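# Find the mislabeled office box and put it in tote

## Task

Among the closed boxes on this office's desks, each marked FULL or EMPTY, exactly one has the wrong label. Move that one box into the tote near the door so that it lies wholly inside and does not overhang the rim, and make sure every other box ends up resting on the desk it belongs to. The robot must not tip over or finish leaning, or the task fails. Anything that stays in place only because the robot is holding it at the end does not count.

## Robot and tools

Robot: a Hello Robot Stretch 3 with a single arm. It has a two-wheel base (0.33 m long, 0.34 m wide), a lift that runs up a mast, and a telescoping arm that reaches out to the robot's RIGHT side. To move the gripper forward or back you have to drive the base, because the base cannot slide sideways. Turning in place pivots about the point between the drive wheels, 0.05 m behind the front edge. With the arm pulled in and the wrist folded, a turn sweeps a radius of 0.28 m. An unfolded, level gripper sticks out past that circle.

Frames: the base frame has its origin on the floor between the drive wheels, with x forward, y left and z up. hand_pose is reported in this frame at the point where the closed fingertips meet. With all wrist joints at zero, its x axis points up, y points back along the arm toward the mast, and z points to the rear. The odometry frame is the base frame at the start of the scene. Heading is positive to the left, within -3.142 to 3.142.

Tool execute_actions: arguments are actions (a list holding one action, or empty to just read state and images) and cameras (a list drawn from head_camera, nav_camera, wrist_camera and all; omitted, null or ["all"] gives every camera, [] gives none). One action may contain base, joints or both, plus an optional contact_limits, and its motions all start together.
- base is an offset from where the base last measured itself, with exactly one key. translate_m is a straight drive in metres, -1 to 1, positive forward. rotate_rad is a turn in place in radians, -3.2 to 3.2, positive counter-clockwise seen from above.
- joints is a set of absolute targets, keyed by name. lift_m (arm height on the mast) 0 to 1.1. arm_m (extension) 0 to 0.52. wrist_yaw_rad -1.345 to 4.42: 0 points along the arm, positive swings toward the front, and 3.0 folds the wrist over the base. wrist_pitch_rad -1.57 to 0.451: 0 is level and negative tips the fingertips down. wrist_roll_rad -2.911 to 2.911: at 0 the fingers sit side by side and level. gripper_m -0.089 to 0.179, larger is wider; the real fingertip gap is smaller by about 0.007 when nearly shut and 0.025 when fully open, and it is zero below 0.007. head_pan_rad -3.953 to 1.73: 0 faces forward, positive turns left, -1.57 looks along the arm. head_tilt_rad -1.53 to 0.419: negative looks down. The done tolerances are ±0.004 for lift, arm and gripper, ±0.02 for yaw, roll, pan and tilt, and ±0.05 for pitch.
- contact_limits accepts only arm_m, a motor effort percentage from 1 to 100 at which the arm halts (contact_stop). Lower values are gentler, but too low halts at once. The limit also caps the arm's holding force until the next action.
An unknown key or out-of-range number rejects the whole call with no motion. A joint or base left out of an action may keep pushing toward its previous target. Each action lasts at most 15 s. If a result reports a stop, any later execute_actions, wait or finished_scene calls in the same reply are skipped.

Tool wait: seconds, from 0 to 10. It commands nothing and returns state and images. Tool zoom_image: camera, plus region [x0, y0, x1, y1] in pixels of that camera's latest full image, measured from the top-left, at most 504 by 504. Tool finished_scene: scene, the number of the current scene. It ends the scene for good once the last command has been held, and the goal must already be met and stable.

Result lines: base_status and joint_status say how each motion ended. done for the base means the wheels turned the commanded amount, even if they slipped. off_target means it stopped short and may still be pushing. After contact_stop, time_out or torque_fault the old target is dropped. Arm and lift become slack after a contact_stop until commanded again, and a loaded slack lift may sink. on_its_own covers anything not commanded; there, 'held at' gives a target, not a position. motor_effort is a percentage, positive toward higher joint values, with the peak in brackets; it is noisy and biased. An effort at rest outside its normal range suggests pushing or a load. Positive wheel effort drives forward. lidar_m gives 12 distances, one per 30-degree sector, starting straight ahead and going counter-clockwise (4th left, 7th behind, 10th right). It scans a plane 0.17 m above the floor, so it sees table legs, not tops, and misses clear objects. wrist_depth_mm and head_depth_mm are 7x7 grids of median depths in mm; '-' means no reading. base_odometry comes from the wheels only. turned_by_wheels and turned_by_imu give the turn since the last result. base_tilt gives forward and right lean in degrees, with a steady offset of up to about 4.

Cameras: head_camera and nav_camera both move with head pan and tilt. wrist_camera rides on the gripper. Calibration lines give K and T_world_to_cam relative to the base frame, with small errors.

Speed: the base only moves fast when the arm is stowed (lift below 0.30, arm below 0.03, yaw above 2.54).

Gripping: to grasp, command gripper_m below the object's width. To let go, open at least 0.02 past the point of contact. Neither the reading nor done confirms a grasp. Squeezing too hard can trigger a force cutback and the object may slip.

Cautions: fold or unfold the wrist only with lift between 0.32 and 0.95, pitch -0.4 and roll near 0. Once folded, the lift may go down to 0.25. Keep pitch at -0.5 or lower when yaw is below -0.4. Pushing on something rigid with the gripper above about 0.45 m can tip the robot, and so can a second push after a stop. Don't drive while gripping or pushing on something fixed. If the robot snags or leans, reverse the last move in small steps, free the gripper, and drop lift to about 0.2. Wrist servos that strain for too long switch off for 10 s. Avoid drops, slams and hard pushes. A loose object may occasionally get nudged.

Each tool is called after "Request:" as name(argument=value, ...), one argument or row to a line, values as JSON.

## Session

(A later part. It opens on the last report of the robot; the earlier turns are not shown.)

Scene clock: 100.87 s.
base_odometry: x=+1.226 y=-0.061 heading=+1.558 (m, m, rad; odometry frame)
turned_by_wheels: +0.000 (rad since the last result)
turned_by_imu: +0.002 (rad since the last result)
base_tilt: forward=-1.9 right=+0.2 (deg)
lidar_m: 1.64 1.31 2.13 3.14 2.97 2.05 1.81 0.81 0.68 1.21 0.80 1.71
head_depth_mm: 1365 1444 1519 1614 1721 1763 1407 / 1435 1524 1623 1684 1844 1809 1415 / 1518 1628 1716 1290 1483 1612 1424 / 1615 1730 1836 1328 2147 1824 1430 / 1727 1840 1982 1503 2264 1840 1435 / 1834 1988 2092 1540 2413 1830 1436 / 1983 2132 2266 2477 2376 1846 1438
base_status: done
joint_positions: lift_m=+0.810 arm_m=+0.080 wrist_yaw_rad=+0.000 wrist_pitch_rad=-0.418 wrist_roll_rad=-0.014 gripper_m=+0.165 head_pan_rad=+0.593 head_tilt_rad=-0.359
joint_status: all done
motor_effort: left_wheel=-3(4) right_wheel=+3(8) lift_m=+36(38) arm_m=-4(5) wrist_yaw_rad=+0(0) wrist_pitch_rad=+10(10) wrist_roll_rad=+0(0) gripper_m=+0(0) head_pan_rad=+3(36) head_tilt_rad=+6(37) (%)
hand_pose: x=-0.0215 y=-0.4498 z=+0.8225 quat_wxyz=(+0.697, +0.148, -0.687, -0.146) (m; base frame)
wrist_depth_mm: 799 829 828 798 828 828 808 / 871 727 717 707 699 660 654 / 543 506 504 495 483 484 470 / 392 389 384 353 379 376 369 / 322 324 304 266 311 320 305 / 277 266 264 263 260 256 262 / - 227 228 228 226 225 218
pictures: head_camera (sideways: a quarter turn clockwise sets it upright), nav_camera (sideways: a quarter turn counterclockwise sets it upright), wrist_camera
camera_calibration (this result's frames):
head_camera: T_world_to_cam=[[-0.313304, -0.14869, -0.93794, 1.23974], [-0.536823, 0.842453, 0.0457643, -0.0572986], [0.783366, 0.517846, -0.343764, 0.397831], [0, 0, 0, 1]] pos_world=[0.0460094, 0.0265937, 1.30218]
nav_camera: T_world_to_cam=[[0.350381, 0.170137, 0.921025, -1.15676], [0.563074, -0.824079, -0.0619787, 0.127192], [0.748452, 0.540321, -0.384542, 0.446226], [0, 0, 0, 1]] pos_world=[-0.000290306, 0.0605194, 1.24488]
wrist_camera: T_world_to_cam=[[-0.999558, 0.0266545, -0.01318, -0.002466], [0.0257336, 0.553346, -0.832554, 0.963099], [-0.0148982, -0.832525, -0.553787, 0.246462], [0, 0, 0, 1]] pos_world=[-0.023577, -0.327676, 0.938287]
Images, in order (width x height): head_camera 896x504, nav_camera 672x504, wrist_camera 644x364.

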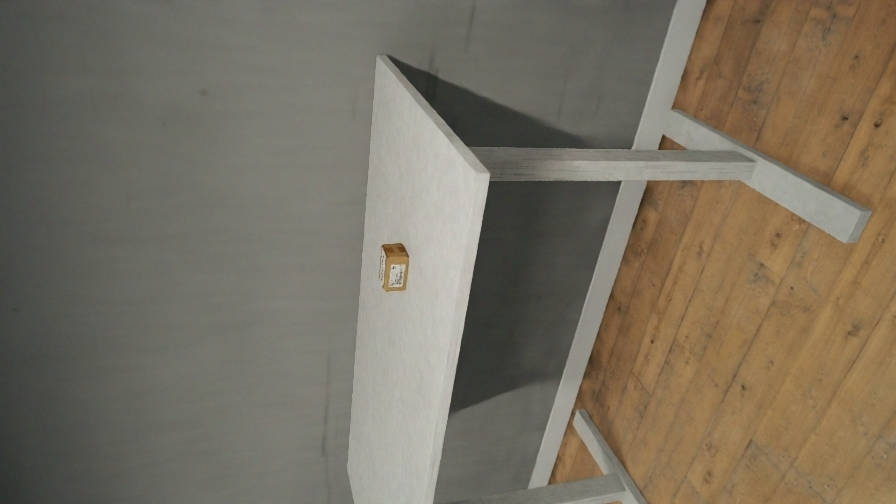

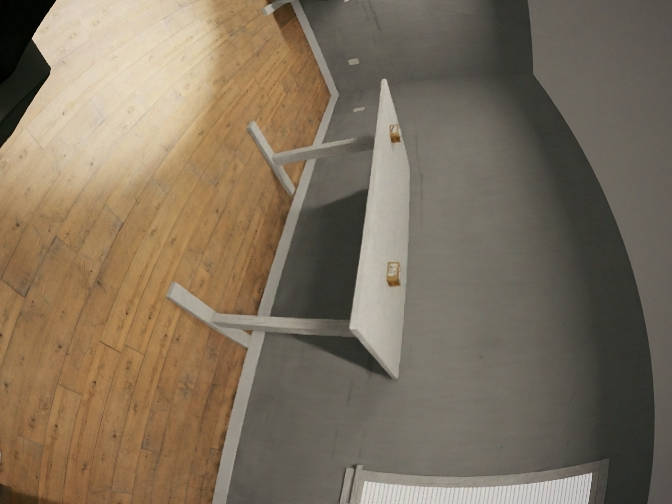

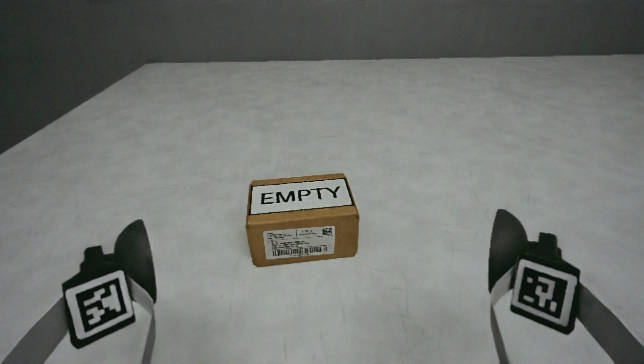

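Request:
execute_actions(
  actions=[
    {"base":{"translate_m":-0.014},"joints":{"arm_m":0.194,"lift_m":0.736,"wrist_yaw_rad":0.14,"gripper_m":0.155}},
  ],
  cameras=["wrist_camera"],
)

Request:
execute_actions(
  actions=[
    {"joints":{"gripper_m":0.045}},
  ],
  cameras=["wrist_camera"],
)

Request:
execute_actions(
  actions=[
    {"joints":{"lift_m":0.752}},
  ],
  cameras=["wrist_camera"],
)

Request:
execute_actions(
  actions=[
    {"joints":{"lift_m":0.737}},
  ],
  cameras=[],
)

Request:
execute_actions(
  actions=[
    {"joints":{"gripper_m":0.135}},
  ],
  cameras=["wrist_camera"],
)

Scene clock: 114.57 s.
base_odometry: x=+1.226 y=-0.075 heading=+1.558 (m, m, rad; odometry frame)
turned_by_wheels: +0.000 (rad since the last result)
turned_by_imu: +0.001 (rad since the last result)
base_tilt: forward=-1.9 right=+0.2 (deg)
lidar_m: 1.66 1.33 2.14 3.54 2.95 2.04 1.80 0.80 0.68 1.21 0.80 1.72
head_depth_mm: 1374 1449 1530 1616 1750 1777 1403 / 1454 1524 1612 1716 1865 1783 1415 / 1533 1629 1726 1307 1958 1631 1416 / 1629 1746 1832 1329 2161 1821 1433 / 1732 1863 1973 1515 2297 1844 1430 / 1840 2001 2104 1569 2448 1838 1435 / 2009 2162 2275 2085 2306 1861 1450
base_status: done
joint_positions: lift_m=+0.736 arm_m=+0.194 wrist_yaw_rad=+0.138 wrist_pitch_rad=-0.418 wrist_roll_rad=-0.014 gripper_m=+0.155 head_pan_rad=+0.593 head_tilt_rad=-0.359
joint_status: all done
motor_effort: left_wheel=-3(9) right_wheel=+2(3) lift_m=+23(34) arm_m=+5(5) wrist_yaw_rad=+2(4) wrist_pitch_rad=+10(10) wrist_roll_rad=-1(1) gripper_m=+0(52) head_pan_rad=+4(4) head_tilt_rad=+6(6) (%)
hand_pose: x=+0.0094 y=-0.5609 z=+0.7491 quat_wxyz=(+0.705, +0.195, -0.675, -0.097) (m; base frame)
wrist_depth_mm: 795 768 702 718 690 649 642 / 864 482 471 461 453 444 438 / 336 334 329 323 327 319 315 / 261 259 256 165 248 247 246 / 211 217 140 135 145 212 202 / 180 - 129 128 132 - 171 / - 148 147 144 146 149 148
pictures: wrist_camera
camera_calibration (this result's frames):
wrist_camera: T_world_to_cam=[[-0.993733, -0.111004, -0.0131801, -0.046897], [-0.0505773, 0.55163, -0.832554, 0.962428], [0.0996878, -0.826669, -0.553787, 0.115985], [0, 0, 0, 1]] pos_world=[-0.00948839, -0.440229, 0.864886]
Images, in order (width x height): wrist_camera 644x364.

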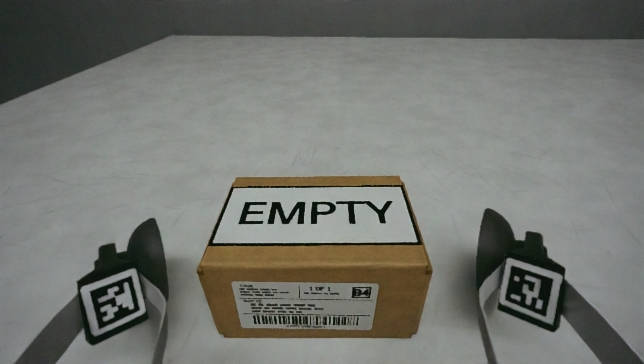

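Scene clock: 116.17 s.
base_odometry: x=+1.226 y=-0.075 heading=+1.558 (m, m, rad; odometry frame)
turned_by_wheels: +0.000 (rad since the last result)
turned_by_imu: +0.000 (rad since the last result)
base_tilt: forward=-1.9 right=+0.3 (deg)
lidar_m: 1.66 1.33 2.13 3.55 2.95 2.04 1.80 0.80 0.68 1.21 0.80 1.72
head_depth_mm: 1386 1453 1528 1624 1736 1773 1402 / 1452 1529 1617 1697 1866 1796 1405 / 1549 1634 1709 1297 1986 1638 1413 / 1638 1758 1840 1326 2147 1813 1425 / 1740 1870 1963 1515 2289 1830 1429 / 1858 1989 2091 1565 2431 1861 1440 / 2001 2163 2299 2072 2293 1849 1448
base_status: not commanded
joint_positions: lift_m=+0.736 arm_m=+0.194 wrist_yaw_rad=+0.138 wrist_pitch_rad=-0.418 wrist_roll_rad=-0.014 gripper_m=+0.046 head_pan_rad=+0.593 head_tilt_rad=-0.359
joint_status: all done
motor_effort: left_wheel=-3(3) right_wheel=+2(2) lift_m=+23(23) arm_m=+5(5) wrist_yaw_rad=+1(2) wrist_pitch_rad=+10(10) wrist_roll_rad=-1(1) gripper_m=-23(100) head_pan_rad=+3(3) head_tilt_rad=+6(5) (%)
hand_pose: x=+0.0094 y=-0.5609 z=+0.7491 quat_wxyz=(+0.705, +0.195, -0.675, -0.097) (m; base frame)
wrist_depth_mm: 794 759 714 707 679 649 636 / 830 474 471 464 459 446 444 / 338 335 333 326 325 320 314 / 259 258 256 165 250 248 245 / 212 210 137 134 134 203 202 / 178 177 131 133 133 177 171 / 153 149 148 147 146 149 148
pictures: wrist_camera
camera_calibration (this result's frames):
wrist_camera: T_world_to_cam=[[-0.993733, -0.111002, -0.0131805, -0.0468961], [-0.0505756, 0.55163, -0.832554, 0.962429], [0.0996859, -0.82667, -0.553787, 0.115983], [0, 0, 0, 1]] pos_world=[-0.00948865, -0.440231, 0.864886]
Images, in order (width x height): wrist_camera 644x364.

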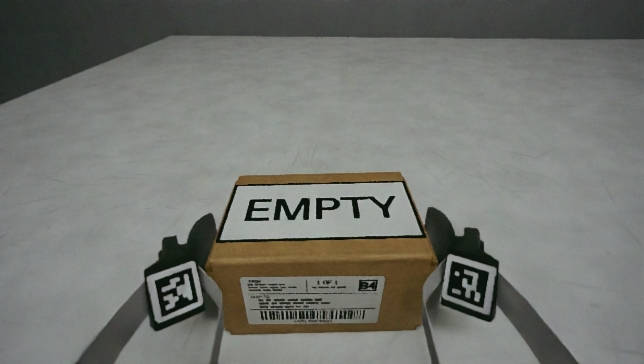

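Scene clock: 117.03 s.
base_odometry: x=+1.226 y=-0.075 heading=+1.558 (m, m, rad; odometry frame)
turned_by_wheels: +0.000 (rad since the last result)
turned_by_imu: +0.000 (rad since the last result)
base_tilt: forward=-1.9 right=+0.2 (deg)
lidar_m: 1.66 1.33 2.14 3.54 2.93 2.04 1.80 0.80 0.68 1.21 0.80 1.72
head_depth_mm: 1374 1454 1543 1630 1729 1763 1403 / 1446 1537 1630 1717 1843 1789 1414 / 1530 1634 1726 1298 1976 1632 1424 / 1633 1728 1854 1337 2170 1821 1429 / 1716 1865 1964 1517 2299 1810 1436 / 1851 2002 2105 1545 2431 1858 1428 / 2002 2173 2258 2058 2315 1835 1453
base_status: not commanded
joint_positions: lift_m=+0.752 arm_m=+0.194 wrist_yaw_rad=+0.138 wrist_pitch_rad=-0.418 wrist_roll_rad=-0.014 gripper_m=+0.046 head_pan_rad=+0.593 head_tilt_rad=-0.359
joint_status: all done
motor_effort: left_wheel=-3(3) right_wheel=+3(3) lift_m=+36(40) arm_m=+5(5) wrist_yaw_rad=+2(2) wrist_pitch_rad=+10(10) wrist_roll_rad=+0(1) gripper_m=-22(21) head_pan_rad=+3(3) head_tilt_rad=+5(7) (%)
hand_pose: x=+0.0094 y=-0.5609 z=+0.7645 quat_wxyz=(+0.705, +0.195, -0.675, -0.097) (m; base frame)
wrist_depth_mm: 813 778 736 691 683 666 633 / 870 521 514 506 503 491 484 / 374 369 366 367 358 357 348 / 287 286 283 166 275 276 272 / 232 232 138 135 134 225 224 / 196 195 131 132 133 195 189 / 172 165 162 159 162 165 164
pictures: wrist_camera
camera_calibration (this result's frames):
wrist_camera: T_world_to_cam=[[-0.993732, -0.111006, -0.0131802, -0.0466949], [-0.0505779, 0.55163, -0.832554, 0.975255], [0.0996888, -0.826669, -0.553787, 0.124511], [0, 0, 0, 1]] pos_world=[-0.00948827, -0.440233, 0.88029]
Images, in order (width x height): wrist_camera 644x364.

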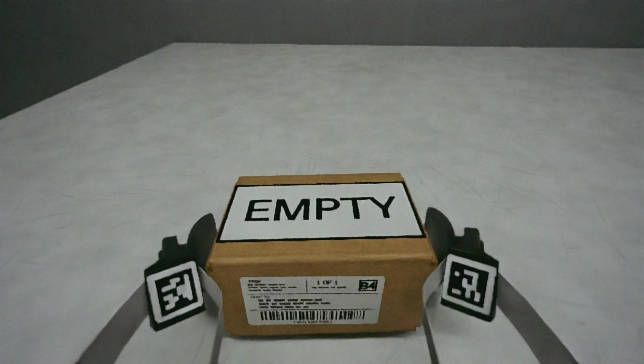

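Scene clock: 117.87 s.
base_odometry: x=+1.226 y=-0.075 heading=+1.558 (m, m, rad; odometry frame)
turned_by_wheels: +0.000 (rad since the last result)
turned_by_imu: +0.000 (rad since the last result)
base_tilt: forward=-1.9 right=+0.2 (deg)
lidar_m: 1.66 1.32 2.14 3.56 2.95 2.04 1.81 0.80 0.68 1.21 0.80 1.72
head_depth_mm: 1375 1460 1518 1627 1736 1771 1405 / 1442 1531 1605 1711 1856 1781 1402 / 1536 1633 1723 1297 1978 1630 1414 / 1633 1737 1831 1321 2136 1818 1422 / 1750 1860 1977 1515 2277 1813 1440 / 1859 1988 2107 1555 2459 1847 1442 / 1981 2181 2271 2075 2305 1858 1448
base_status: not commanded
joint_positions: lift_m=+0.737 arm_m=+0.194 wrist_yaw_rad=+0.138 wrist_pitch_rad=-0.418 wrist_roll_rad=-0.014 gripper_m=+0.046 head_pan_rad=+0.593 head_tilt_rad=-0.359
joint_status: all done
motor_effort: left_wheel=-2(3) right_wheel=+2(2) lift_m=+23(33) arm_m=+5(5) wrist_yaw_rad=+2(2) wrist_pitch_rad=+10(10) wrist_roll_rad=-1(0) gripper_m=-21(22) head_pan_rad=+3(3) head_tilt_rad=+6(6) (%)
hand_pose: x=+0.0094 y=-0.5609 z=+0.7501 quat_wxyz=(+0.705, +0.195, -0.675, -0.097) (m; base frame)
wrist_depth_mm: 796 772 724 715 680 662 645 / 852 479 471 464 460 451 445 / 338 340 335 331 325 321 320 / 261 259 257 166 249 250 248 / 212 212 138 135 133 204 204 / 180 178 131 131 133 178 173 / 154 149 148 147 147 150 149
pictures: none
No camera images: the call's "cameras" was empty. Leave "cameras" out to get every camera's image.

Scene clock: 119.27 s.
base_odometry: x=+1.226 y=-0.075 heading=+1.558 (m, m, rad; odometry frame)
turned_by_wheels: +0.000 (rad since the last result)
turned_by_imu: +0.000 (rad since the last result)
base_tilt: forward=-1.9 right=+0.2 (deg)
lidar_m: 1.66 1.33 2.13 3.54 2.95 2.04 1.80 0.80 0.68 1.21 0.80 1.72
head_depth_mm: 1382 1446 1537 1633 1735 1778 1405 / 1460 1527 1610 1703 1875 1781 1409 / 1525 1628 1741 1312 1986 1621 1417 / 1627 1736 1839 1325 2138 1812 1429 / 1730 1860 1983 1527 2284 1824 1433 / 1848 2000 2106 1564 2438 1844 1440 / 2004 2170 2314 2092 2314 1847 1449
base_status: not commanded
joint_positions: lift_m=+0.737 arm_m=+0.194 wrist_yaw_rad=+0.138 wrist_pitch_rad=-0.418 wrist_roll_rad=-0.014 gripper_m=+0.135 head_pan_rad=+0.593 head_tilt_rad=-0.359
joint_status: all done
motor_effort: left_wheel=-2(2) right_wheel=+3(2) lift_m=+23(23) arm_m=+5(4) wrist_yaw_rad=+1(2) wrist_pitch_rad=+10(10) wrist_roll_rad=-1(0) gripper_m=+0(88) head_pan_rad=+4(4) head_tilt_rad=+6(6) (%)
hand_pose: x=+0.0094 y=-0.5609 z=+0.7501 quat_wxyz=(+0.705, +0.195, -0.675, -0.097) (m; base frame)
wrist_depth_mm: 781 758 730 708 682 653 627 / 853 481 469 463 458 452 443 / 340 337 333 329 325 320 316 / 260 260 257 167 252 250 248 / 212 219 142 136 140 212 203 / 179 - 135 132 136 - 172 / - 149 148 148 147 150 149
pictures: wrist_camera
camera_calibration (this result's frames):
wrist_camera: T_world_to_cam=[[-0.993732, -0.111005, -0.01318, -0.0468846], [-0.0505774, 0.55163, -0.832554, 0.963261], [0.0996878, -0.826669, -0.553787, 0.116532], [0, 0, 0, 1]] pos_world=[-0.00948838, -0.440235, 0.865883]
Images, in order (width x height): wrist_camera 644x364.

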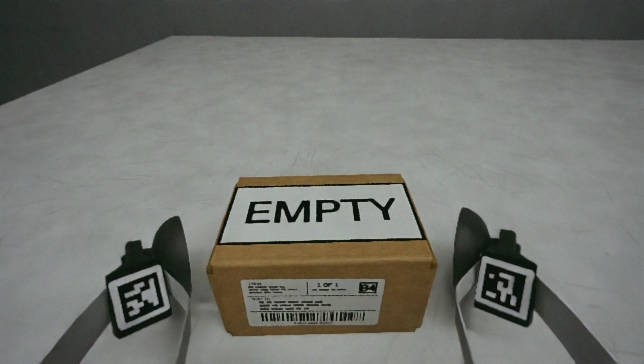

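Request:
execute_actions(
  actions=[
    {"joints":{"lift_m":0.80,"arm_m":0.13,"gripper_m":0.165}},
  ],
  cameras=[],
)

Request:
execute_actions(
  actions=[
    {"base":{"rotate_rad":1.066},"joints":{"arm_m":0.05,"lift_m":0.95,"wrist_yaw_rad":0,"head_pan_rad":-0.5,"head_tilt_rad":-0.5}},
  ],
  cameras=[],
)

Request:
execute_actions(
  actions=[
    {"base":{"translate_m":0.87},"joints":{"lift_m":1.04}},
  ],
  cameras=["wrist_camera","head_camera"],
)

Request:
execute_actions(
  actions=[
    {"base":{"rotate_rad":0.48},"joints":{"arm_m":0.2,"head_pan_rad":-0.8}},
  ],
  cameras=["wrist_camera","head_camera"],
)

Scene clock: 133.87 s.
base_odometry: x=+1.226 y=-0.075 heading=+1.558 (m, m, rad; odometry frame)
turned_by_wheels: +0.000 (rad since the last result)
turned_by_imu: +0.001 (rad since the last result)
base_tilt: forward=-1.9 right=+0.2 (deg)
lidar_m: 1.66 1.33 2.13 3.55 2.95 2.04 1.80 0.80 0.68 1.21 0.80 1.72
head_depth_mm: 1377 1447 1542 1636 1723 1784 1390 / 1450 1533 1618 1701 1863 1785 1410 / 1531 1635 1718 1307 1985 1626 1424 / 1646 1733 1844 1328 2154 1814 1426 / 1721 1864 1967 1522 2280 1824 1432 / 1856 2013 2102 1562 2429 1841 1438 / 1982 2179 2314 2069 2294 1850 1452
base_status: not commanded
joint_positions: lift_m=+0.800 arm_m=+0.130 wrist_yaw_rad=+0.138 wrist_pitch_rad=-0.418 wrist_roll_rad=-0.014 gripper_m=+0.165 head_pan_rad=+0.593 head_tilt_rad=-0.359
joint_status: all done
motor_effort: left_wheel=-3(2) right_wheel=+2(2) lift_m=+36(38) arm_m=-4(5) wrist_yaw_rad=+3(2) wrist_pitch_rad=+10(10) wrist_roll_rad=-1(0) gripper_m=+1(91) head_pan_rad=+3(3) head_tilt_rad=+6(5) (%)
hand_pose: x=+0.0094 y=-0.4977 z=+0.8125 quat_wxyz=(+0.705, +0.195, -0.675, -0.097) (m; base frame)
wrist_depth_mm: 886 837 798 776 757 729 701 / 959 887 683 665 654 644 647 / - 476 474 468 467 465 454 / 375 371 368 366 361 360 357 / 303 314 299 225 285 302 293 / 260 252 253 230 241 245 247 / - 216 217 218 215 215 209
pictures: none
No camera images: the call's "cameras" was empty. Leave "cameras" out to get every camera's image.

Scene clock: 136.50 s.
base_odometry: x=+1.226 y=-0.075 heading=+2.624 (m, m, rad; odometry frame)
turned_by_wheels: +1.066 (rad since the last result)
turned_by_imu: +1.072 (rad since the last result)
base_tilt: forward=-1.9 right=+0.2 (deg)
lidar_m: 2.13 3.55 2.91 2.04 2.08 0.80 0.68 1.21 0.80 1.71 1.66 1.33
head_depth_mm: 1348 1445 1560 1718 1853 1562 1275 / 1420 1528 1613 1801 1923 1570 1278 / 1500 1621 1308 1474 1796 1556 1286 / 1580 1727 1328 2130 2036 1585 1294 / 1676 1836 1355 2271 2072 1587 1299 / 1786 1960 1525 2427 2065 1586 1294 / 1908 2114 1777 2627 2060 1599 1305
base_status: done
joint_positions: lift_m=+0.950 arm_m=+0.050 wrist_yaw_rad=+0.002 wrist_pitch_rad=-0.418 wrist_roll_rad=-0.014 gripper_m=+0.165 head_pan_rad=-0.493 head_tilt_rad=-0.494
joint_status: all done
motor_effort: left_wheel=-3(7) right_wheel=+4(6) lift_m=+37(37) arm_m=-4(1) wrist_yaw_rad=-2(3) wrist_pitch_rad=+10(10) wrist_roll_rad=-1(1) gripper_m=+0(1) head_pan_rad=-3(37) head_tilt_rad=-4(22) (%)
hand_pose: x=-0.0211 y=-0.4198 z=+0.9625 quat_wxyz=(+0.697, +0.148, -0.686, -0.145) (m; base frame)
wrist_depth_mm: - - - - - - 834 / - - - - - - 854 / - - - - - - 892 / - - - - - - 907 / - - - - - - 508 / - - - - - 424 427 / - - - - - 373 361
pictures: none
No camera images: the call's "cameras" was empty. Leave "cameras" out to get every camera's image.

Scene clock: 146.27 s.
base_odometry: x=+0.470 y=+0.356 heading=+2.624 (m, m, rad; odometry frame)
turned_by_wheels: +0.000 (rad since the last result)
turned_by_imu: +0.003 (rad since the last result)
base_tilt: forward=-1.9 right=+0.2 (deg)
lidar_m: 1.27 2.36 2.72 2.61 2.28 2.63 1.64 1.51 1.72 0.82 0.82 1.30
head_depth_mm: 1001 1078 1137 758 540 1484 1278 / 1055 1131 1179 765 565 1539 1280 / 1106 1198 1248 771 597 1570 1285 / 1172 1265 1326 780 632 1580 1280 / 1237 1350 1351 782 1821 1596 1302 / 1318 1452 1366 791 1945 1562 1291 / 1410 1561 1394 799 1468 1555 1302
base_status: done
joint_positions: lift_m=+1.040 arm_m=+0.050 wrist_yaw_rad=+0.002 wrist_pitch_rad=-0.418 wrist_roll_rad=-0.014 gripper_m=+0.165 head_pan_rad=-0.493 head_tilt_rad=-0.494
joint_status: all done
motor_effort: left_wheel=-3(4) right_wheel=+2(7) lift_m=+36(37) arm_m=-4(4) wrist_yaw_rad=-2(3) wrist_pitch_rad=+10(10) wrist_roll_rad=-1(0) gripper_m=+0(1) head_pan_rad=-3(3) head_tilt_rad=-3(4) (%)
hand_pose: x=-0.0211 y=-0.4198 z=+1.0525 quat_wxyz=(+0.697, +0.148, -0.686, -0.145) (m; base frame)
wrist_depth_mm: 747 799 917 - - - - / 748 720 775 - - - - / 492 502 495 - - - - / 394 387 385 381 - - - / 320 328 314 336 - - - / 277 265 293 - - - - / - - - - - - -
pictures: head_camera (sideways: a quarter turn clockwise sets it upright), wrist_camera
camera_calibration (this result's frames):
head_camera: T_world_to_cam=[[-0.385855, 0.26598, -0.883386, 1.169], [0.500212, 0.864888, 0.0419226, -0.0586153], [0.77518, -0.425704, -0.466767, 0.557946], [0, 0, 0, 1]] pos_world=[0.0478752, -0.0227149, 1.29557]
wrist_camera: T_world_to_cam=[[-0.999605, 0.0248236, -0.01318, -0.000592958], [0.02472, 0.553392, -0.832554, 1.13797], [-0.0133732, -0.832551, -0.553787, 0.398843], [0, 0, 0, 1]] pos_world=[-0.0233896, -0.297673, 1.16829]
Images, in order (width x height): head_camera 896x504, wrist_camera 644x364.

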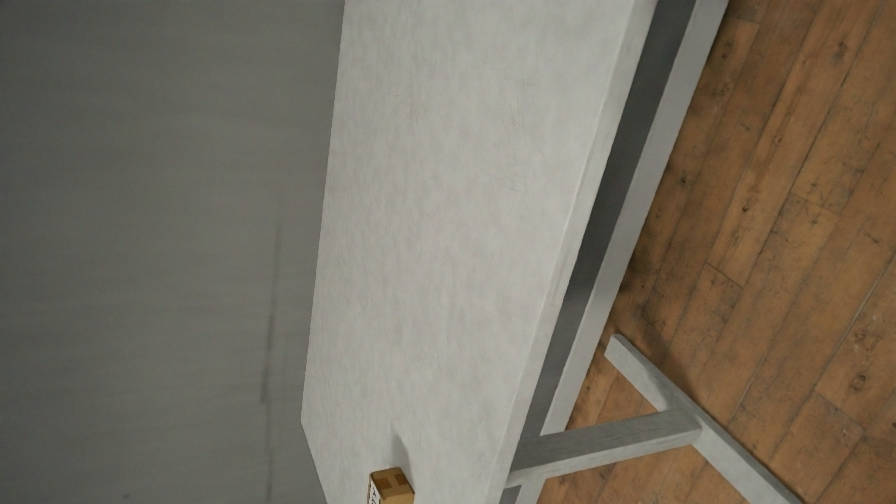

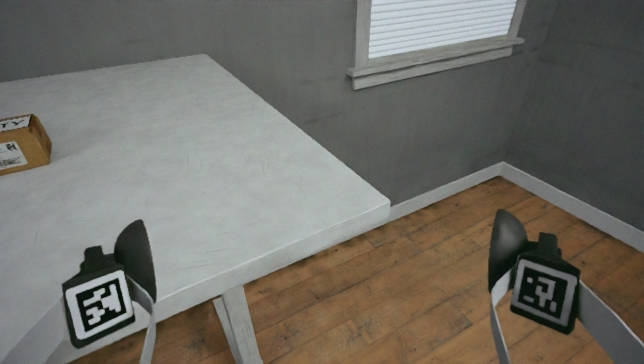

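Scene clock: 148.63 s.
base_odometry: x=+0.470 y=+0.356 heading=+3.103 (m, m, rad; odometry frame)
turned_by_wheels: +0.480 (rad since the last result)
turned_by_imu: +0.483 (rad since the last result)
base_tilt: forward=-1.9 right=+0.3 (deg)
lidar_m: 2.36 2.72 2.65 2.22 2.27 1.55 1.51 1.81 1.29 0.82 1.28 1.27
head_depth_mm: 1068 1144 1172 758 561 1520 1279 / 1142 1230 1259 764 594 1557 1283 / 1228 1327 1310 772 1747 1568 1290 / 1335 1461 1326 779 1876 1568 1274 / 1455 1588 1348 789 1897 1582 1293 / 1587 1758 1369 901 2005 1543 1301 / 1762 1974 2154 2492 2078 1595 1299
base_status: done
joint_positions: lift_m=+1.040 arm_m=+0.200 wrist_yaw_rad=+0.001 wrist_pitch_rad=-0.418 wrist_roll_rad=-0.014 gripper_m=+0.165 head_pan_rad=-0.793 head_tilt_rad=-0.494
joint_status: all done
motor_effort: left_wheel=-3(8) right_wheel=+3(6) lift_m=+37(36) arm_m=+5(5) wrist_yaw_rad=-2(2) wrist_pitch_rad=+10(10) wrist_roll_rad=+0(1) gripper_m=+1(1) head_pan_rad=-3(24) head_tilt_rad=-4(4) (%)
hand_pose: x=-0.0212 y=-0.5690 z=+1.0525 quat_wxyz=(+0.697, +0.148, -0.686, -0.145) (m; base frame)
wrist_depth_mm: 713 716 726 735 740 738 743 / 747 726 695 693 687 794 805 / 517 505 501 496 487 473 886 / 392 389 355 364 379 376 391 / 319 328 313 311 307 316 306 / 275 265 265 264 261 256 258 / - 228 229 227 226 225 219
pictures: head_camera (sideways: a quarter turn clockwise sets it upright), wrist_camera
camera_calibration (this result's frames):
head_camera: T_world_to_cam=[[-0.289999, 0.368174, -0.883373, 1.1684], [0.733531, 0.678362, 0.0419217, -0.0600374], [0.614681, -0.635824, -0.466792, 0.558956], [0, 0, 0, 1]] pos_world=[0.0392932, -0.034049, 1.29556]
wrist_camera: T_world_to_cam=[[-0.999591, 0.0253918, -0.01318, 0.00330758], [0.0250346, 0.553378, -0.832554, 1.22056], [-0.0138465, -0.832543, -0.553787, 0.274594], [0, 0, 0, 1]] pos_world=[-0.0234478, -0.446902, 1.16829]
Images, in order (width x height): head_camera 896x504, wrist_camera 644x364.

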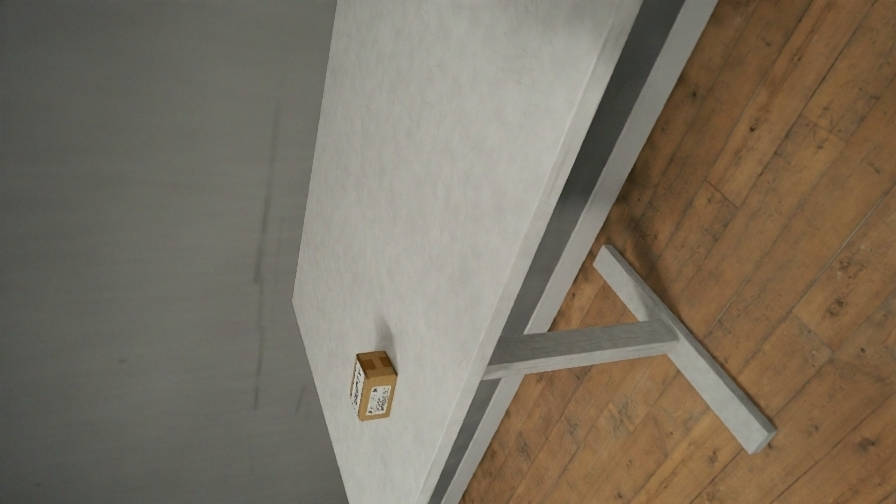

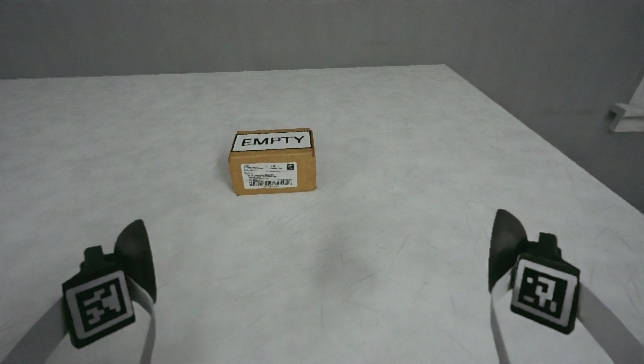

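Request:
execute_actions(
  actions=[
    {"base":{"translate_m":0.029},"joints":{"arm_m":0.41,"lift_m":0.966,"wrist_yaw_rad":0.12}},
  ],
  cameras=["wrist_camera"],
)

Scene clock: 157.80 s.
base_odometry: x=+0.441 y=+0.357 heading=+3.103 (m, m, rad; odometry frame)
turned_by_wheels: +0.000 (rad since the last result)
turned_by_imu: +0.002 (rad since the last result)
base_tilt: forward=-1.9 right=+0.3 (deg)
lidar_m: 2.33 2.70 2.65 2.22 2.29 2.04 1.55 1.81 0.83 0.82 1.28 1.24
head_depth_mm: 1064 1141 1173 755 561 1514 1271 / 1138 1226 1265 763 593 1560 1279 / 1232 1335 1311 769 1739 1576 1289 / 1340 1442 1328 776 1894 1589 1285 / 1453 1600 1355 791 1564 1573 1290 / 1590 1761 1798 902 2081 1597 1300 / 1763 2007 2139 2507 2100 1595 1309
base_status: done
joint_positions: lift_m=+0.966 arm_m=+0.410 wrist_yaw_rad=+0.118 wrist_pitch_rad=-0.418 wrist_roll_rad=-0.014 gripper_m=+0.165 head_pan_rad=-0.793 head_tilt_rad=-0.494
joint_status: all done
motor_effort: left_wheel=-3(6) right_wheel=+3(8) lift_m=+23(32) arm_m=+5(4) wrist_yaw_rad=+2(4) wrist_pitch_rad=+10(10) wrist_roll_rad=+0(0) gripper_m=+0(0) head_pan_rad=-3(3) head_tilt_rad=-4(4) (%)
hand_pose: x=+0.0050 y=-0.7775 z=+0.9791 quat_wxyz=(+0.704, +0.188, -0.677, -0.104) (m; base frame)
wrist_depth_mm: 568 558 546 535 528 516 502 / 475 472 467 458 454 440 443 / 334 333 331 325 318 317 312 / 257 259 253 163 248 248 245 / 209 216 140 134 138 209 201 / 182 175 135 129 131 169 170 / - 149 147 145 145 148 144
pictures: wrist_camera
camera_calibration (this result's frames):
wrist_camera: T_world_to_cam=[[-0.995715, -0.0915356, -0.0131798, -0.0570892], [-0.0397723, 0.552514, -0.832554, 1.27379], [0.0834903, -0.828462, -0.553787, 0.0634488], [0, 0, 0, 1]] pos_world=[-0.0114803, -0.65645, 1.09489]
Images, in order (width x height): wrist_camera 644x364.

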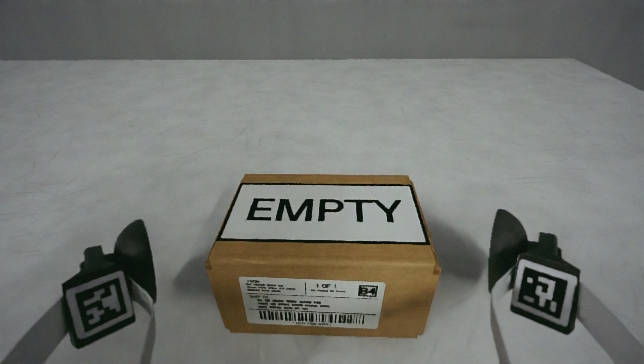

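Request:
execute_actions(
  actions=[
    {"joints":{"gripper_m":0.045}},
  ],
  cameras=[],
)

Request:
execute_actions(
  actions=[
    {"joints":{"lift_m":0.982}},
  ],
  cameras=["wrist_camera"],
)

Request:
execute_actions(
  actions=[
    {"joints":{"lift_m":0.967}},
  ],
  cameras=[],
)

Request:
execute_actions(
  actions=[
    {"joints":{"gripper_m":0.135}},
  ],
  cameras=["wrist_camera"],
)

Scene clock: 166.17 s.
base_odometry: x=+0.441 y=+0.357 heading=+3.103 (m, m, rad; odometry frame)
turned_by_wheels: +0.000 (rad since the last result)
turned_by_imu: +0.001 (rad since the last result)
base_tilt: forward=-1.9 right=+0.2 (deg)
lidar_m: 2.32 2.69 2.64 2.22 2.29 2.04 1.54 1.81 0.84 0.83 1.28 1.25
head_depth_mm: 1065 1135 1178 755 560 1512 1272 / 1131 1223 1273 764 592 1564 1282 / 1227 1330 1312 769 1745 1566 1285 / 1333 1444 1322 779 1891 1596 1291 / 1453 1604 1338 787 1567 1580 1300 / 1609 1773 1783 897 2063 1588 1306 / 1756 2001 2146 2478 2080 1605 1308
base_status: not commanded
joint_positions: lift_m=+0.966 arm_m=+0.410 wrist_yaw_rad=+0.118 wrist_pitch_rad=-0.418 wrist_roll_rad=-0.014 gripper_m=+0.046 head_pan_rad=-0.793 head_tilt_rad=-0.494
joint_status: all done
motor_effort: left_wheel=-3(4) right_wheel=+3(4) lift_m=+23(23) arm_m=+5(5) wrist_yaw_rad=+1(2) wrist_pitch_rad=+10(10) wrist_roll_rad=+0(0) gripper_m=-22(100) head_pan_rad=-3(3) head_tilt_rad=-4(4) (%)
hand_pose: x=+0.0050 y=-0.7775 z=+0.9791 quat_wxyz=(+0.704, +0.188, -0.677, -0.104) (m; base frame)
wrist_depth_mm: 567 566 545 540 524 514 505 / 476 476 471 459 451 445 434 / 337 331 328 324 321 318 312 / 259 256 253 164 237 246 246 / 209 208 136 134 132 202 202 / 177 176 132 132 132 176 170 / 153 147 147 145 145 148 148
pictures: none
No camera images: the call's "cameras" was empty. Leave "cameras" out to get every camera's image.

Scene clock: 167.03 s.
base_odometry: x=+0.441 y=+0.357 heading=+3.103 (m, m, rad; odometry frame)
turned_by_wheels: +0.000 (rad since the last result)
turned_by_imu: +0.000 (rad since the last result)
base_tilt: forward=-1.9 right=+0.2 (deg)
lidar_m: 2.33 2.70 2.64 2.21 2.28 2.04 1.54 1.81 0.83 0.83 1.28 1.25
head_depth_mm: 1066 1145 1177 755 561 1514 1269 / 1143 1229 1267 761 591 1569 1286 / 1226 1326 1312 771 1742 1585 1279 / 1327 1458 1338 777 1886 1581 1286 / 1439 1587 1345 785 1575 1570 1293 / 1591 1753 1807 900 2063 1600 1294 / 1780 2000 2130 2502 2088 1604 1302
base_status: not commanded
joint_positions: lift_m=+0.982 arm_m=+0.410 wrist_yaw_rad=+0.118 wrist_pitch_rad=-0.436 wrist_roll_rad=-0.014 gripper_m=+0.046 head_pan_rad=-0.793 head_tilt_rad=-0.494
joint_status: all done
motor_effort: left_wheel=-3(3) right_wheel=+3(3) lift_m=+39(38) arm_m=+5(4) wrist_yaw_rad=+2(1) wrist_pitch_rad=+21(21) wrist_roll_rad=-1(1) gripper_m=-22(20) head_pan_rad=-3(3) head_tilt_rad=-4(4) (%)
hand_pose: x=+0.0047 y=-0.7751 z=+0.9902 quat_wxyz=(+0.703, +0.195, -0.675, -0.111) (m; base frame)
wrist_depth_mm: 577 562 552 537 526 512 506 / 486 485 478 472 460 452 484 / 352 346 342 339 334 334 327 / 272 272 269 175 263 264 261 / 223 222 141 134 133 217 214 / 189 191 132 133 132 189 182 / 164 159 154 146 156 158 159
pictures: wrist_camera
camera_calibration (this result's frames):
wrist_camera: T_world_to_cam=[[-0.995751, -0.0912121, -0.0126799, -0.0572711], [-0.0415434, 0.56781, -0.822111, 1.28329], [0.0821862, -0.818091, -0.569187, 0.0948837], [0, 0, 0, 1]] pos_world=[-0.0115134, -0.656268, 1.10829]
Images, in order (width x height): wrist_camera 644x364.

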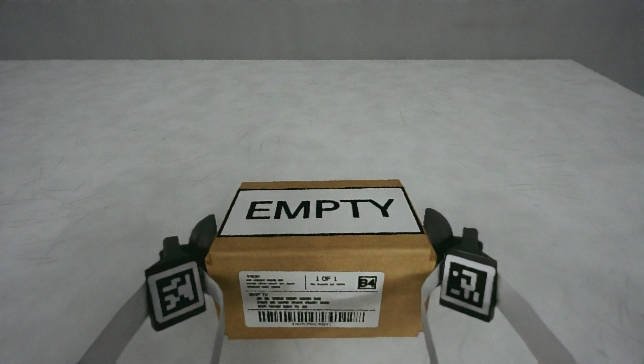

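Scene clock: 167.87 s.
base_odometry: x=+0.441 y=+0.357 heading=+3.103 (m, m, rad; odometry frame)
turned_by_wheels: +0.000 (rad since the last result)
turned_by_imu: +0.000 (rad since the last result)
base_tilt: forward=-1.9 right=+0.2 (deg)
lidar_m: 2.32 2.69 2.65 2.22 2.28 2.04 1.54 1.81 0.83 0.83 1.28 1.25
head_depth_mm: 1067 1141 1169 758 561 1516 1277 / 1141 1229 1271 764 592 1572 1274 / 1220 1331 1308 771 1725 1579 1281 / 1339 1450 1325 775 1889 1583 1293 / 1459 1601 1346 789 1573 1565 1290 / 1591 1771 1810 899 2065 1596 1300 / 1767 2005 2149 2499 2091 1599 1305
base_status: not commanded
joint_positions: lift_m=+0.967 arm_m=+0.410 wrist_yaw_rad=+0.118 wrist_pitch_rad=-0.414 wrist_roll_rad=-0.014 gripper_m=+0.046 head_pan_rad=-0.793 head_tilt_rad=-0.494
joint_status: all done
motor_effort: left_wheel=-3(3) right_wheel=+4(3) lift_m=+22(37) arm_m=+4(5) wrist_yaw_rad=+2(2) wrist_pitch_rad=+8(21) wrist_roll_rad=+0(0) gripper_m=-21(21) head_pan_rad=-3(3) head_tilt_rad=-3(4) (%)
hand_pose: x=+0.0050 y=-0.7780 z=+0.9810 quat_wxyz=(+0.704, +0.187, -0.677, -0.103) (m; base frame)
wrist_depth_mm: 566 556 554 536 517 509 504 / 492 485 479 470 462 456 487 / 342 342 338 331 327 324 320 / 261 259 259 168 252 251 250 / 213 212 133 132 132 206 204 / 180 182 132 133 133 178 173 / 155 150 148 146 147 148 150
pictures: none
No camera images: the call's "cameras" was empty. Leave "cameras" out to get every camera's image.

Scene clock: 169.27 s.
base_odometry: x=+0.441 y=+0.357 heading=+3.103 (m, m, rad; odometry frame)
turned_by_wheels: +0.000 (rad since the last result)
turned_by_imu: +0.000 (rad since the last result)
base_tilt: forward=-1.9 right=+0.2 (deg)
lidar_m: 2.33 2.69 2.65 2.21 2.28 2.04 1.54 1.81 0.83 0.83 1.28 1.25
head_depth_mm: 1072 1145 1172 759 562 1505 1265 / 1136 1241 1270 762 593 1581 1278 / 1231 1326 1309 768 1721 1565 1289 / 1323 1451 1329 775 1892 1573 1291 / 1443 1590 1353 787 1565 1581 1297 / 1601 1760 1796 900 2064 1588 1299 / 1764 1975 2164 2543 2102 1603 1309
base_status: not commanded
joint_positions: lift_m=+0.967 arm_m=+0.410 wrist_yaw_rad=+0.118 wrist_pitch_rad=-0.419 wrist_roll_rad=-0.014 gripper_m=+0.135 head_pan_rad=-0.793 head_tilt_rad=-0.494
joint_status: all done
motor_effort: left_wheel=-3(2) right_wheel=+4(3) lift_m=+23(23) arm_m=+5(4) wrist_yaw_rad=+1(2) wrist_pitch_rad=+11(12) wrist_roll_rad=-1(0) gripper_m=+1(91) head_pan_rad=-2(3) head_tilt_rad=-3(4) (%)
hand_pose: x=+0.0050 y=-0.7773 z=+0.9797 quat_wxyz=(+0.704, +0.189, -0.676, -0.105) (m; base frame)
wrist_depth_mm: 573 553 555 533 531 510 505 / 486 472 463 460 450 439 444 / 336 333 330 328 321 318 317 / 260 259 255 165 238 247 245 / 212 215 141 134 139 211 201 / 178 - 137 133 137 - 172 / - 149 147 147 146 149 148
pictures: wrist_camera
camera_calibration (this result's frames):
wrist_camera: T_world_to_cam=[[-0.995725, -0.091427, -0.0131381, -0.0570644], [-0.0398769, 0.553811, -0.831687, 1.27438], [0.0833147, -0.827608, -0.555089, 0.0658853], [0, 0, 0, 1]] pos_world=[-0.0114912, -0.656458, 1.09571]
Images, in order (width x height): wrist_camera 644x364.

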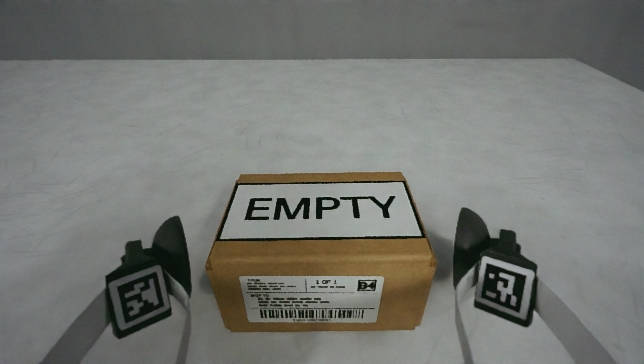

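Request:
execute_actions(
  actions=[
    {"base":{"translate_m":0.011},"joints":{"lift_m":1.063,"arm_m":0.512,"gripper_m":0.16,"wrist_pitch_rad":-0.45}},
  ],
  cameras=[],
)

Request:
execute_actions(
  actions=[
    {"joints":{"wrist_pitch_rad":-0.95,"head_pan_rad":-1.3}},
  ],
  cameras=["wrist_camera","head_camera"],
)

Scene clock: 190.30 s.
base_odometry: x=+0.430 y=+0.358 heading=+3.103 (m, m, rad; odometry frame)
turned_by_wheels: +0.000 (rad since the last result)
turned_by_imu: +0.001 (rad since the last result)
base_tilt: forward=-1.9 right=+0.3 (deg)
lidar_m: 2.31 2.68 2.64 2.22 2.29 1.95 1.56 1.81 0.83 0.83 1.28 1.24
head_depth_mm: 1062 1139 1172 759 559 1500 1263 / 1146 1225 1258 764 592 1564 1287 / 1228 1337 1311 765 1753 1566 1284 / 1334 1445 1328 776 1883 1588 1297 / 1457 1607 1351 786 1554 1565 1291 / 1591 1768 1828 898 2101 1602 1299 / 1770 1991 2142 2492 2074 1609 1305
base_status: done
joint_positions: lift_m=+1.063 arm_m=+0.512 wrist_yaw_rad=+0.118 wrist_pitch_rad=-0.461 wrist_roll_rad=-0.014 gripper_m=+0.160 head_pan_rad=-0.793 head_tilt_rad=-0.494
joint_status: all done
motor_effort: left_wheel=-3(4) right_wheel=+3(7) lift_m=+36(37) arm_m=+5(6) wrist_yaw_rad=+1(2) wrist_pitch_rad=+6(11) wrist_roll_rad=-1(0) gripper_m=+1(87) head_pan_rad=-3(3) head_tilt_rad=-4(5) (%)
hand_pose: x=+0.0043 y=-0.8739 z=+1.0659 quat_wxyz=(+0.702, +0.203, -0.672, -0.119) (m; base frame)
wrist_depth_mm: 476 470 460 447 436 426 419 / 526 513 499 487 476 463 458 / 506 501 496 481 487 480 487 / 396 393 392 387 389 383 378 / 331 336 326 322 318 327 314 / 288 276 278 274 274 273 270 / 239 241 242 239 240 238 236
pictures: none
No camera images: the call's "cameras" was empty. Leave "cameras" out to get every camera's image.

Scene clock: 191.37 s.
base_odometry: x=+0.430 y=+0.358 heading=+3.103 (m, m, rad; odometry frame)
turned_by_wheels: +0.000 (rad since the last result)
turned_by_imu: +0.000 (rad since the last result)
base_tilt: forward=-1.9 right=+0.2 (deg)
lidar_m: 2.31 2.68 2.64 2.21 2.29 1.96 1.56 1.81 0.83 0.83 1.28 1.24
head_depth_mm: 979 - 1120 736 540 1491 1179 / 994 1073 1146 740 544 1533 1277 / 1015 1096 1173 768 570 1569 1290 / 1031 1121 1191 775 574 1570 1291 / 1053 1145 1220 784 577 1595 1299 / 1078 1163 1238 789 609 1614 1304 / 1105 1207 1264 801 614 1609 1311
base_status: not commanded
joint_positions: lift_m=+1.063 arm_m=+0.512 wrist_yaw_rad=+0.118 wrist_pitch_rad=-0.953 wrist_roll_rad=-0.014 gripper_m=+0.160 head_pan_rad=-1.293 head_tilt_rad=-0.494
joint_status: all done
motor_effort: left_wheel=-3(2) right_wheel=+3(3) lift_m=+36(36) arm_m=+5(5) wrist_yaw_rad=+1(2) wrist_pitch_rad=+1(5) wrist_roll_rad=+0(0) gripper_m=+0(1) head_pan_rad=-3(30) head_tilt_rad=-4(3) (%)
hand_pose: x=-0.0064 y=-0.7845 z=+0.9786 quat_wxyz=(+0.651, +0.363, -0.603, -0.284) (m; base frame)
wrist_depth_mm: 263 265 261 263 262 262 261 / 242 242 240 243 240 240 239 / 222 224 221 223 221 220 221 / 206 208 207 206 207 205 207 / 193 196 143 141 145 195 191 / 183 181 134 132 135 180 180 / - 170 166 166 168 169 169
pictures: head_camera (sideways: a quarter turn clockwise sets it upright), wrist_camera
camera_calibration (this result's frames):
head_camera: T_world_to_cam=[[-0.0781212, 0.462243, -0.883305, 1.16702], [0.968907, 0.24385, 0.0419171, -0.0614673], [0.23477, -0.852566, -0.46692, 0.561441], [0, 0, 0, 1]] pos_world=[0.0189154, -0.0457908, 1.29556]
wrist_camera: T_world_to_cam=[[-0.996106, -0.0881263, 0.00244636, -0.0816991], [-0.0804554, 0.897356, -0.433911, 1.15701], [0.0360437, -0.432418, -0.900952, 0.708447], [0, 0, 0, 1]] pos_world=[-0.0138282, -0.739105, 1.14052]
Images, in order (width x height): head_camera 896x504, wrist_camera 644x364.

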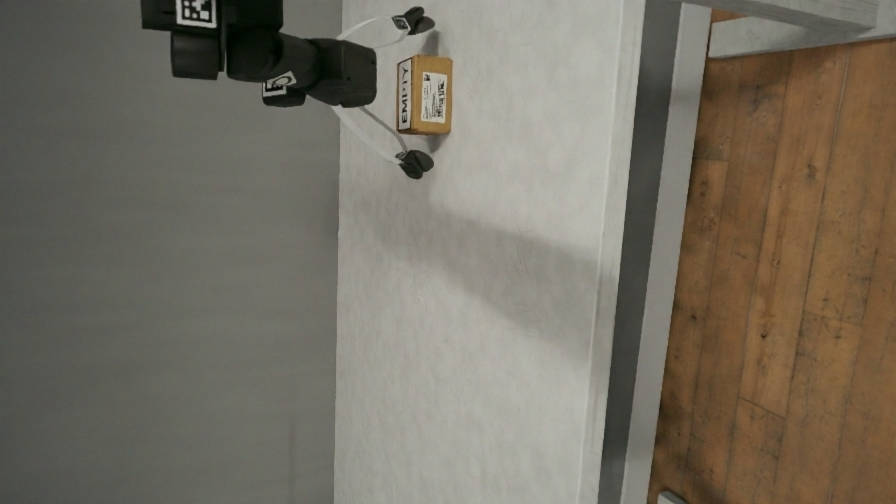

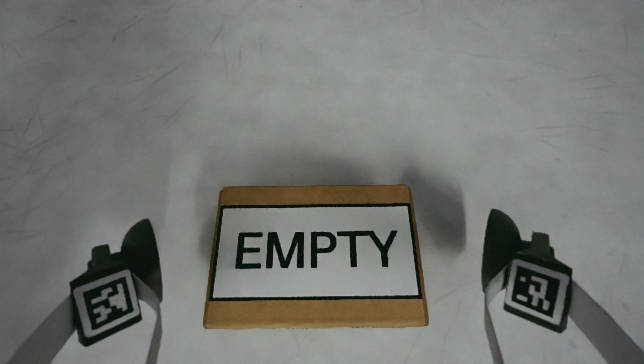

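Request:
execute_actions(
  actions=[
    {"joints":{"gripper_m":0.043,"lift_m":1.057,"arm_m":0.508}},
  ],
  cameras=["wrist_camera","head_camera"],
)

Request:
execute_actions(
  actions=[
    {"joints":{"lift_m":1.09}},
  ],
  cameras=["wrist_camera","head_camera"],
)

Scene clock: 200.07 s.
base_odometry: x=+0.430 y=+0.358 heading=+3.103 (m, m, rad; odometry frame)
turned_by_wheels: +0.000 (rad since the last result)
turned_by_imu: +0.001 (rad since the last result)
base_tilt: forward=-1.9 right=+0.2 (deg)
lidar_m: 2.32 2.69 2.64 2.21 2.29 1.95 1.56 1.81 0.83 0.83 1.28 1.24
head_depth_mm: 971 1030 1128 734 541 1487 1208 / 998 1073 1153 735 543 1517 1279 / 1009 1098 1169 768 570 1584 1286 / 1032 1122 1200 776 572 1589 1286 / 1054 1150 1225 785 578 1587 1295 / 1071 1177 1242 790 609 1599 1299 / 1098 1208 1274 799 611 1605 1303
base_status: not commanded
joint_positions: lift_m=+1.057 arm_m=+0.508 wrist_yaw_rad=+0.120 wrist_pitch_rad=-0.953 wrist_roll_rad=-0.014 gripper_m=+0.044 head_pan_rad=-1.293 head_tilt_rad=-0.494
joint_status: all done
motor_effort: left_wheel=-1(3) right_wheel=+1(3) lift_m=+23(34) arm_m=-4(3) wrist_yaw_rad=+0(2) wrist_pitch_rad=+2(2) wrist_roll_rad=+0(0) gripper_m=-23(100) head_pan_rad=-3(3) head_tilt_rad=-4(3) (%)
hand_pose: x=-0.0062 y=-0.7812 z=+0.9731 quat_wxyz=(+0.651, +0.364, -0.603, -0.284) (m; base frame)
wrist_depth_mm: 255 256 257 255 255 255 253 / 235 234 233 233 235 234 231 / 217 217 216 217 215 215 215 / 201 201 198 145 198 200 199 / 188 188 137 136 135 187 186 / 176 177 127 127 127 177 174 / 166 164 164 164 163 164 164
pictures: head_camera (sideways: a quarter turn clockwise sets it upright), wrist_camera
camera_calibration (this result's frames):
head_camera: T_world_to_cam=[[-0.0781038, 0.462246, -0.883305, 1.16702], [0.968916, 0.243813, 0.0419171, -0.0614673], [0.234737, -0.852575, -0.46692, 0.561442], [0, 0, 0, 1]] pos_world=[0.0189137, -0.0457913, 1.29556]
wrist_camera: T_world_to_cam=[[-0.995998, -0.0893448, 0.00245702, -0.0822064], [-0.0815761, 0.897474, -0.433458, 1.15126], [0.0365221, -0.431924, -0.90117, 0.705579], [0, 0, 0, 1]] pos_world=[-0.0137309, -0.735819, 1.13507]
Images, in order (width x height): head_camera 896x504, wrist_camera 644x364.

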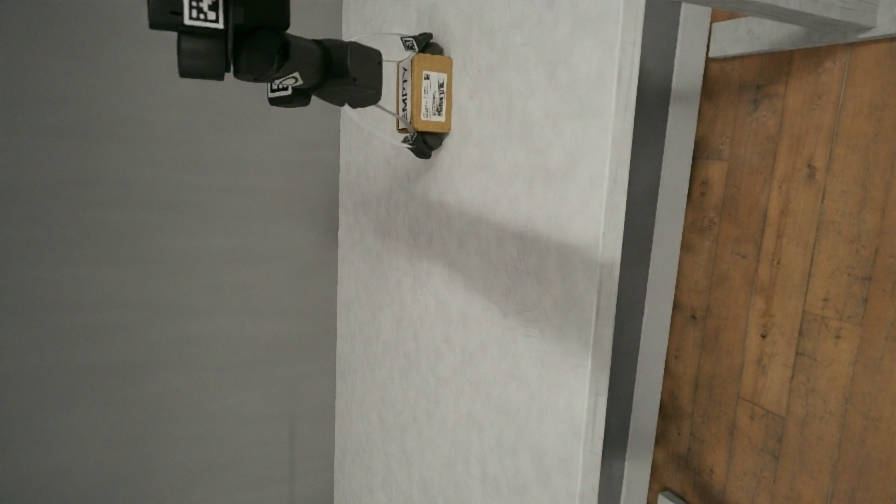

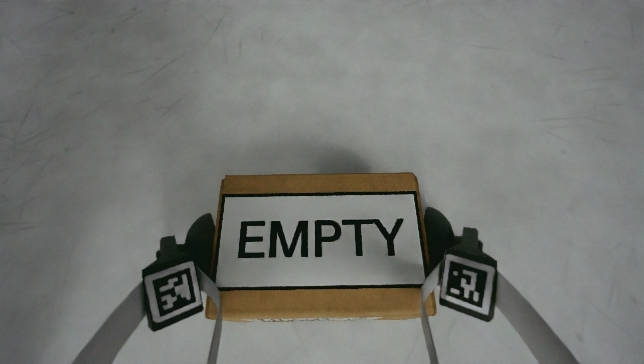

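Scene clock: 201.17 s.
base_odometry: x=+0.430 y=+0.358 heading=+3.103 (m, m, rad; odometry frame)
turned_by_wheels: +0.000 (rad since the last result)
turned_by_imu: +0.000 (rad since the last result)
base_tilt: forward=-1.9 right=+0.3 (deg)
lidar_m: 2.32 2.69 2.64 2.22 2.29 1.95 1.55 1.81 0.83 0.83 1.28 1.24
head_depth_mm: 971 - 1094 720 540 1492 1187 / 993 1077 1136 723 543 1534 1283 / 1020 1098 1174 770 568 1571 1283 / 1032 1126 1197 777 573 1577 1293 / 1051 1149 1221 784 578 1583 1286 / 1075 1181 1241 793 607 1610 1290 / 1098 1199 1268 795 611 1603 1301
base_status: not commanded
joint_positions: lift_m=+1.090 arm_m=+0.508 wrist_yaw_rad=+0.120 wrist_pitch_rad=-0.967 wrist_roll_rad=-0.014 gripper_m=+0.044 head_pan_rad=-1.293 head_tilt_rad=-0.494
joint_status: all done
motor_effort: left_wheel=-3(2) right_wheel=+3(2) lift_m=+39(40) arm_m=-4(4) wrist_yaw_rad=+0(0) wrist_pitch_rad=+10(11) wrist_roll_rad=+0(1) gripper_m=-21(23) head_pan_rad=-3(3) head_tilt_rad=-4(4) (%)
hand_pose: x=-0.0066 y=-0.7781 z=+1.0037 quat_wxyz=(+0.649, +0.368, -0.600, -0.289) (m; base frame)
wrist_depth_mm: 292 294 291 292 293 291 293 / 272 270 269 268 269 266 268 / 249 251 249 249 249 248 249 / 234 234 230 145 229 233 231 / 218 219 137 136 135 216 216 / 205 206 128 128 128 206 203 / 193 191 191 190 191 192 193
pictures: head_camera (sideways: a quarter turn clockwise sets it upright), wrist_camera
camera_calibration (this result's frames):
head_camera: T_world_to_cam=[[-0.0780943, 0.462247, -0.883305, 1.16702], [0.968921, 0.243793, 0.0419171, -0.0614674], [0.23472, -0.85258, -0.46692, 0.561442], [0, 0, 0, 1]] pos_world=[0.0189128, -0.0457915, 1.29556]
wrist_camera: T_world_to_cam=[[-0.995993, -0.089385, 0.0028808, -0.0828322], [-0.0822905, 0.903377, -0.420877, 1.15365], [0.0350176, -0.419428, -0.907113, 0.750111], [0, 0, 0, 1]] pos_world=[-0.013833, -0.734968, 1.16622]
Images, in order (width x height): head_camera 896x504, wrist_camera 644x364.

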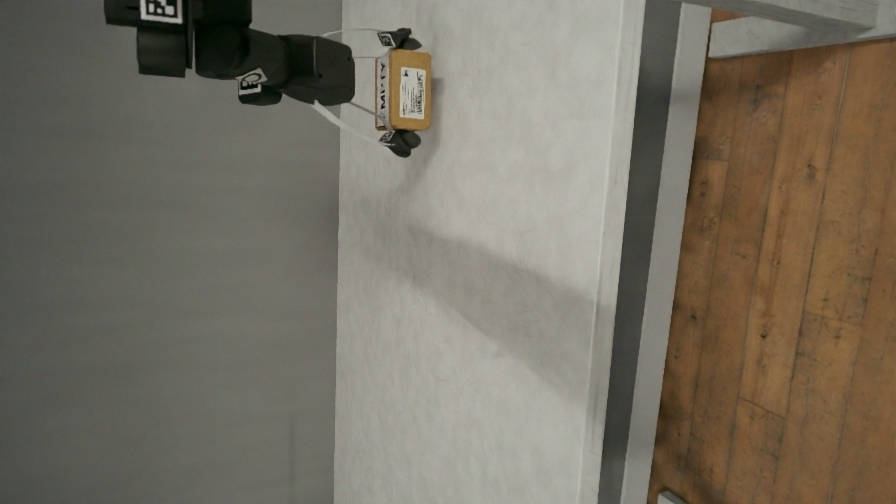

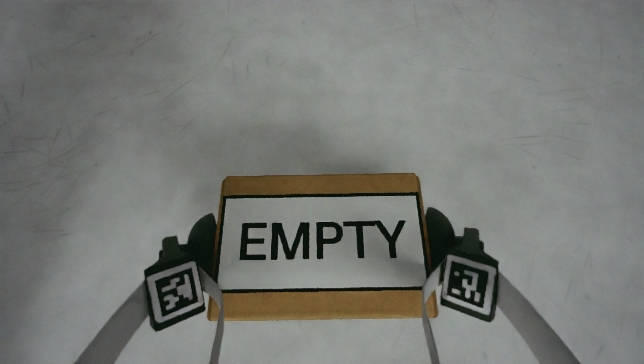

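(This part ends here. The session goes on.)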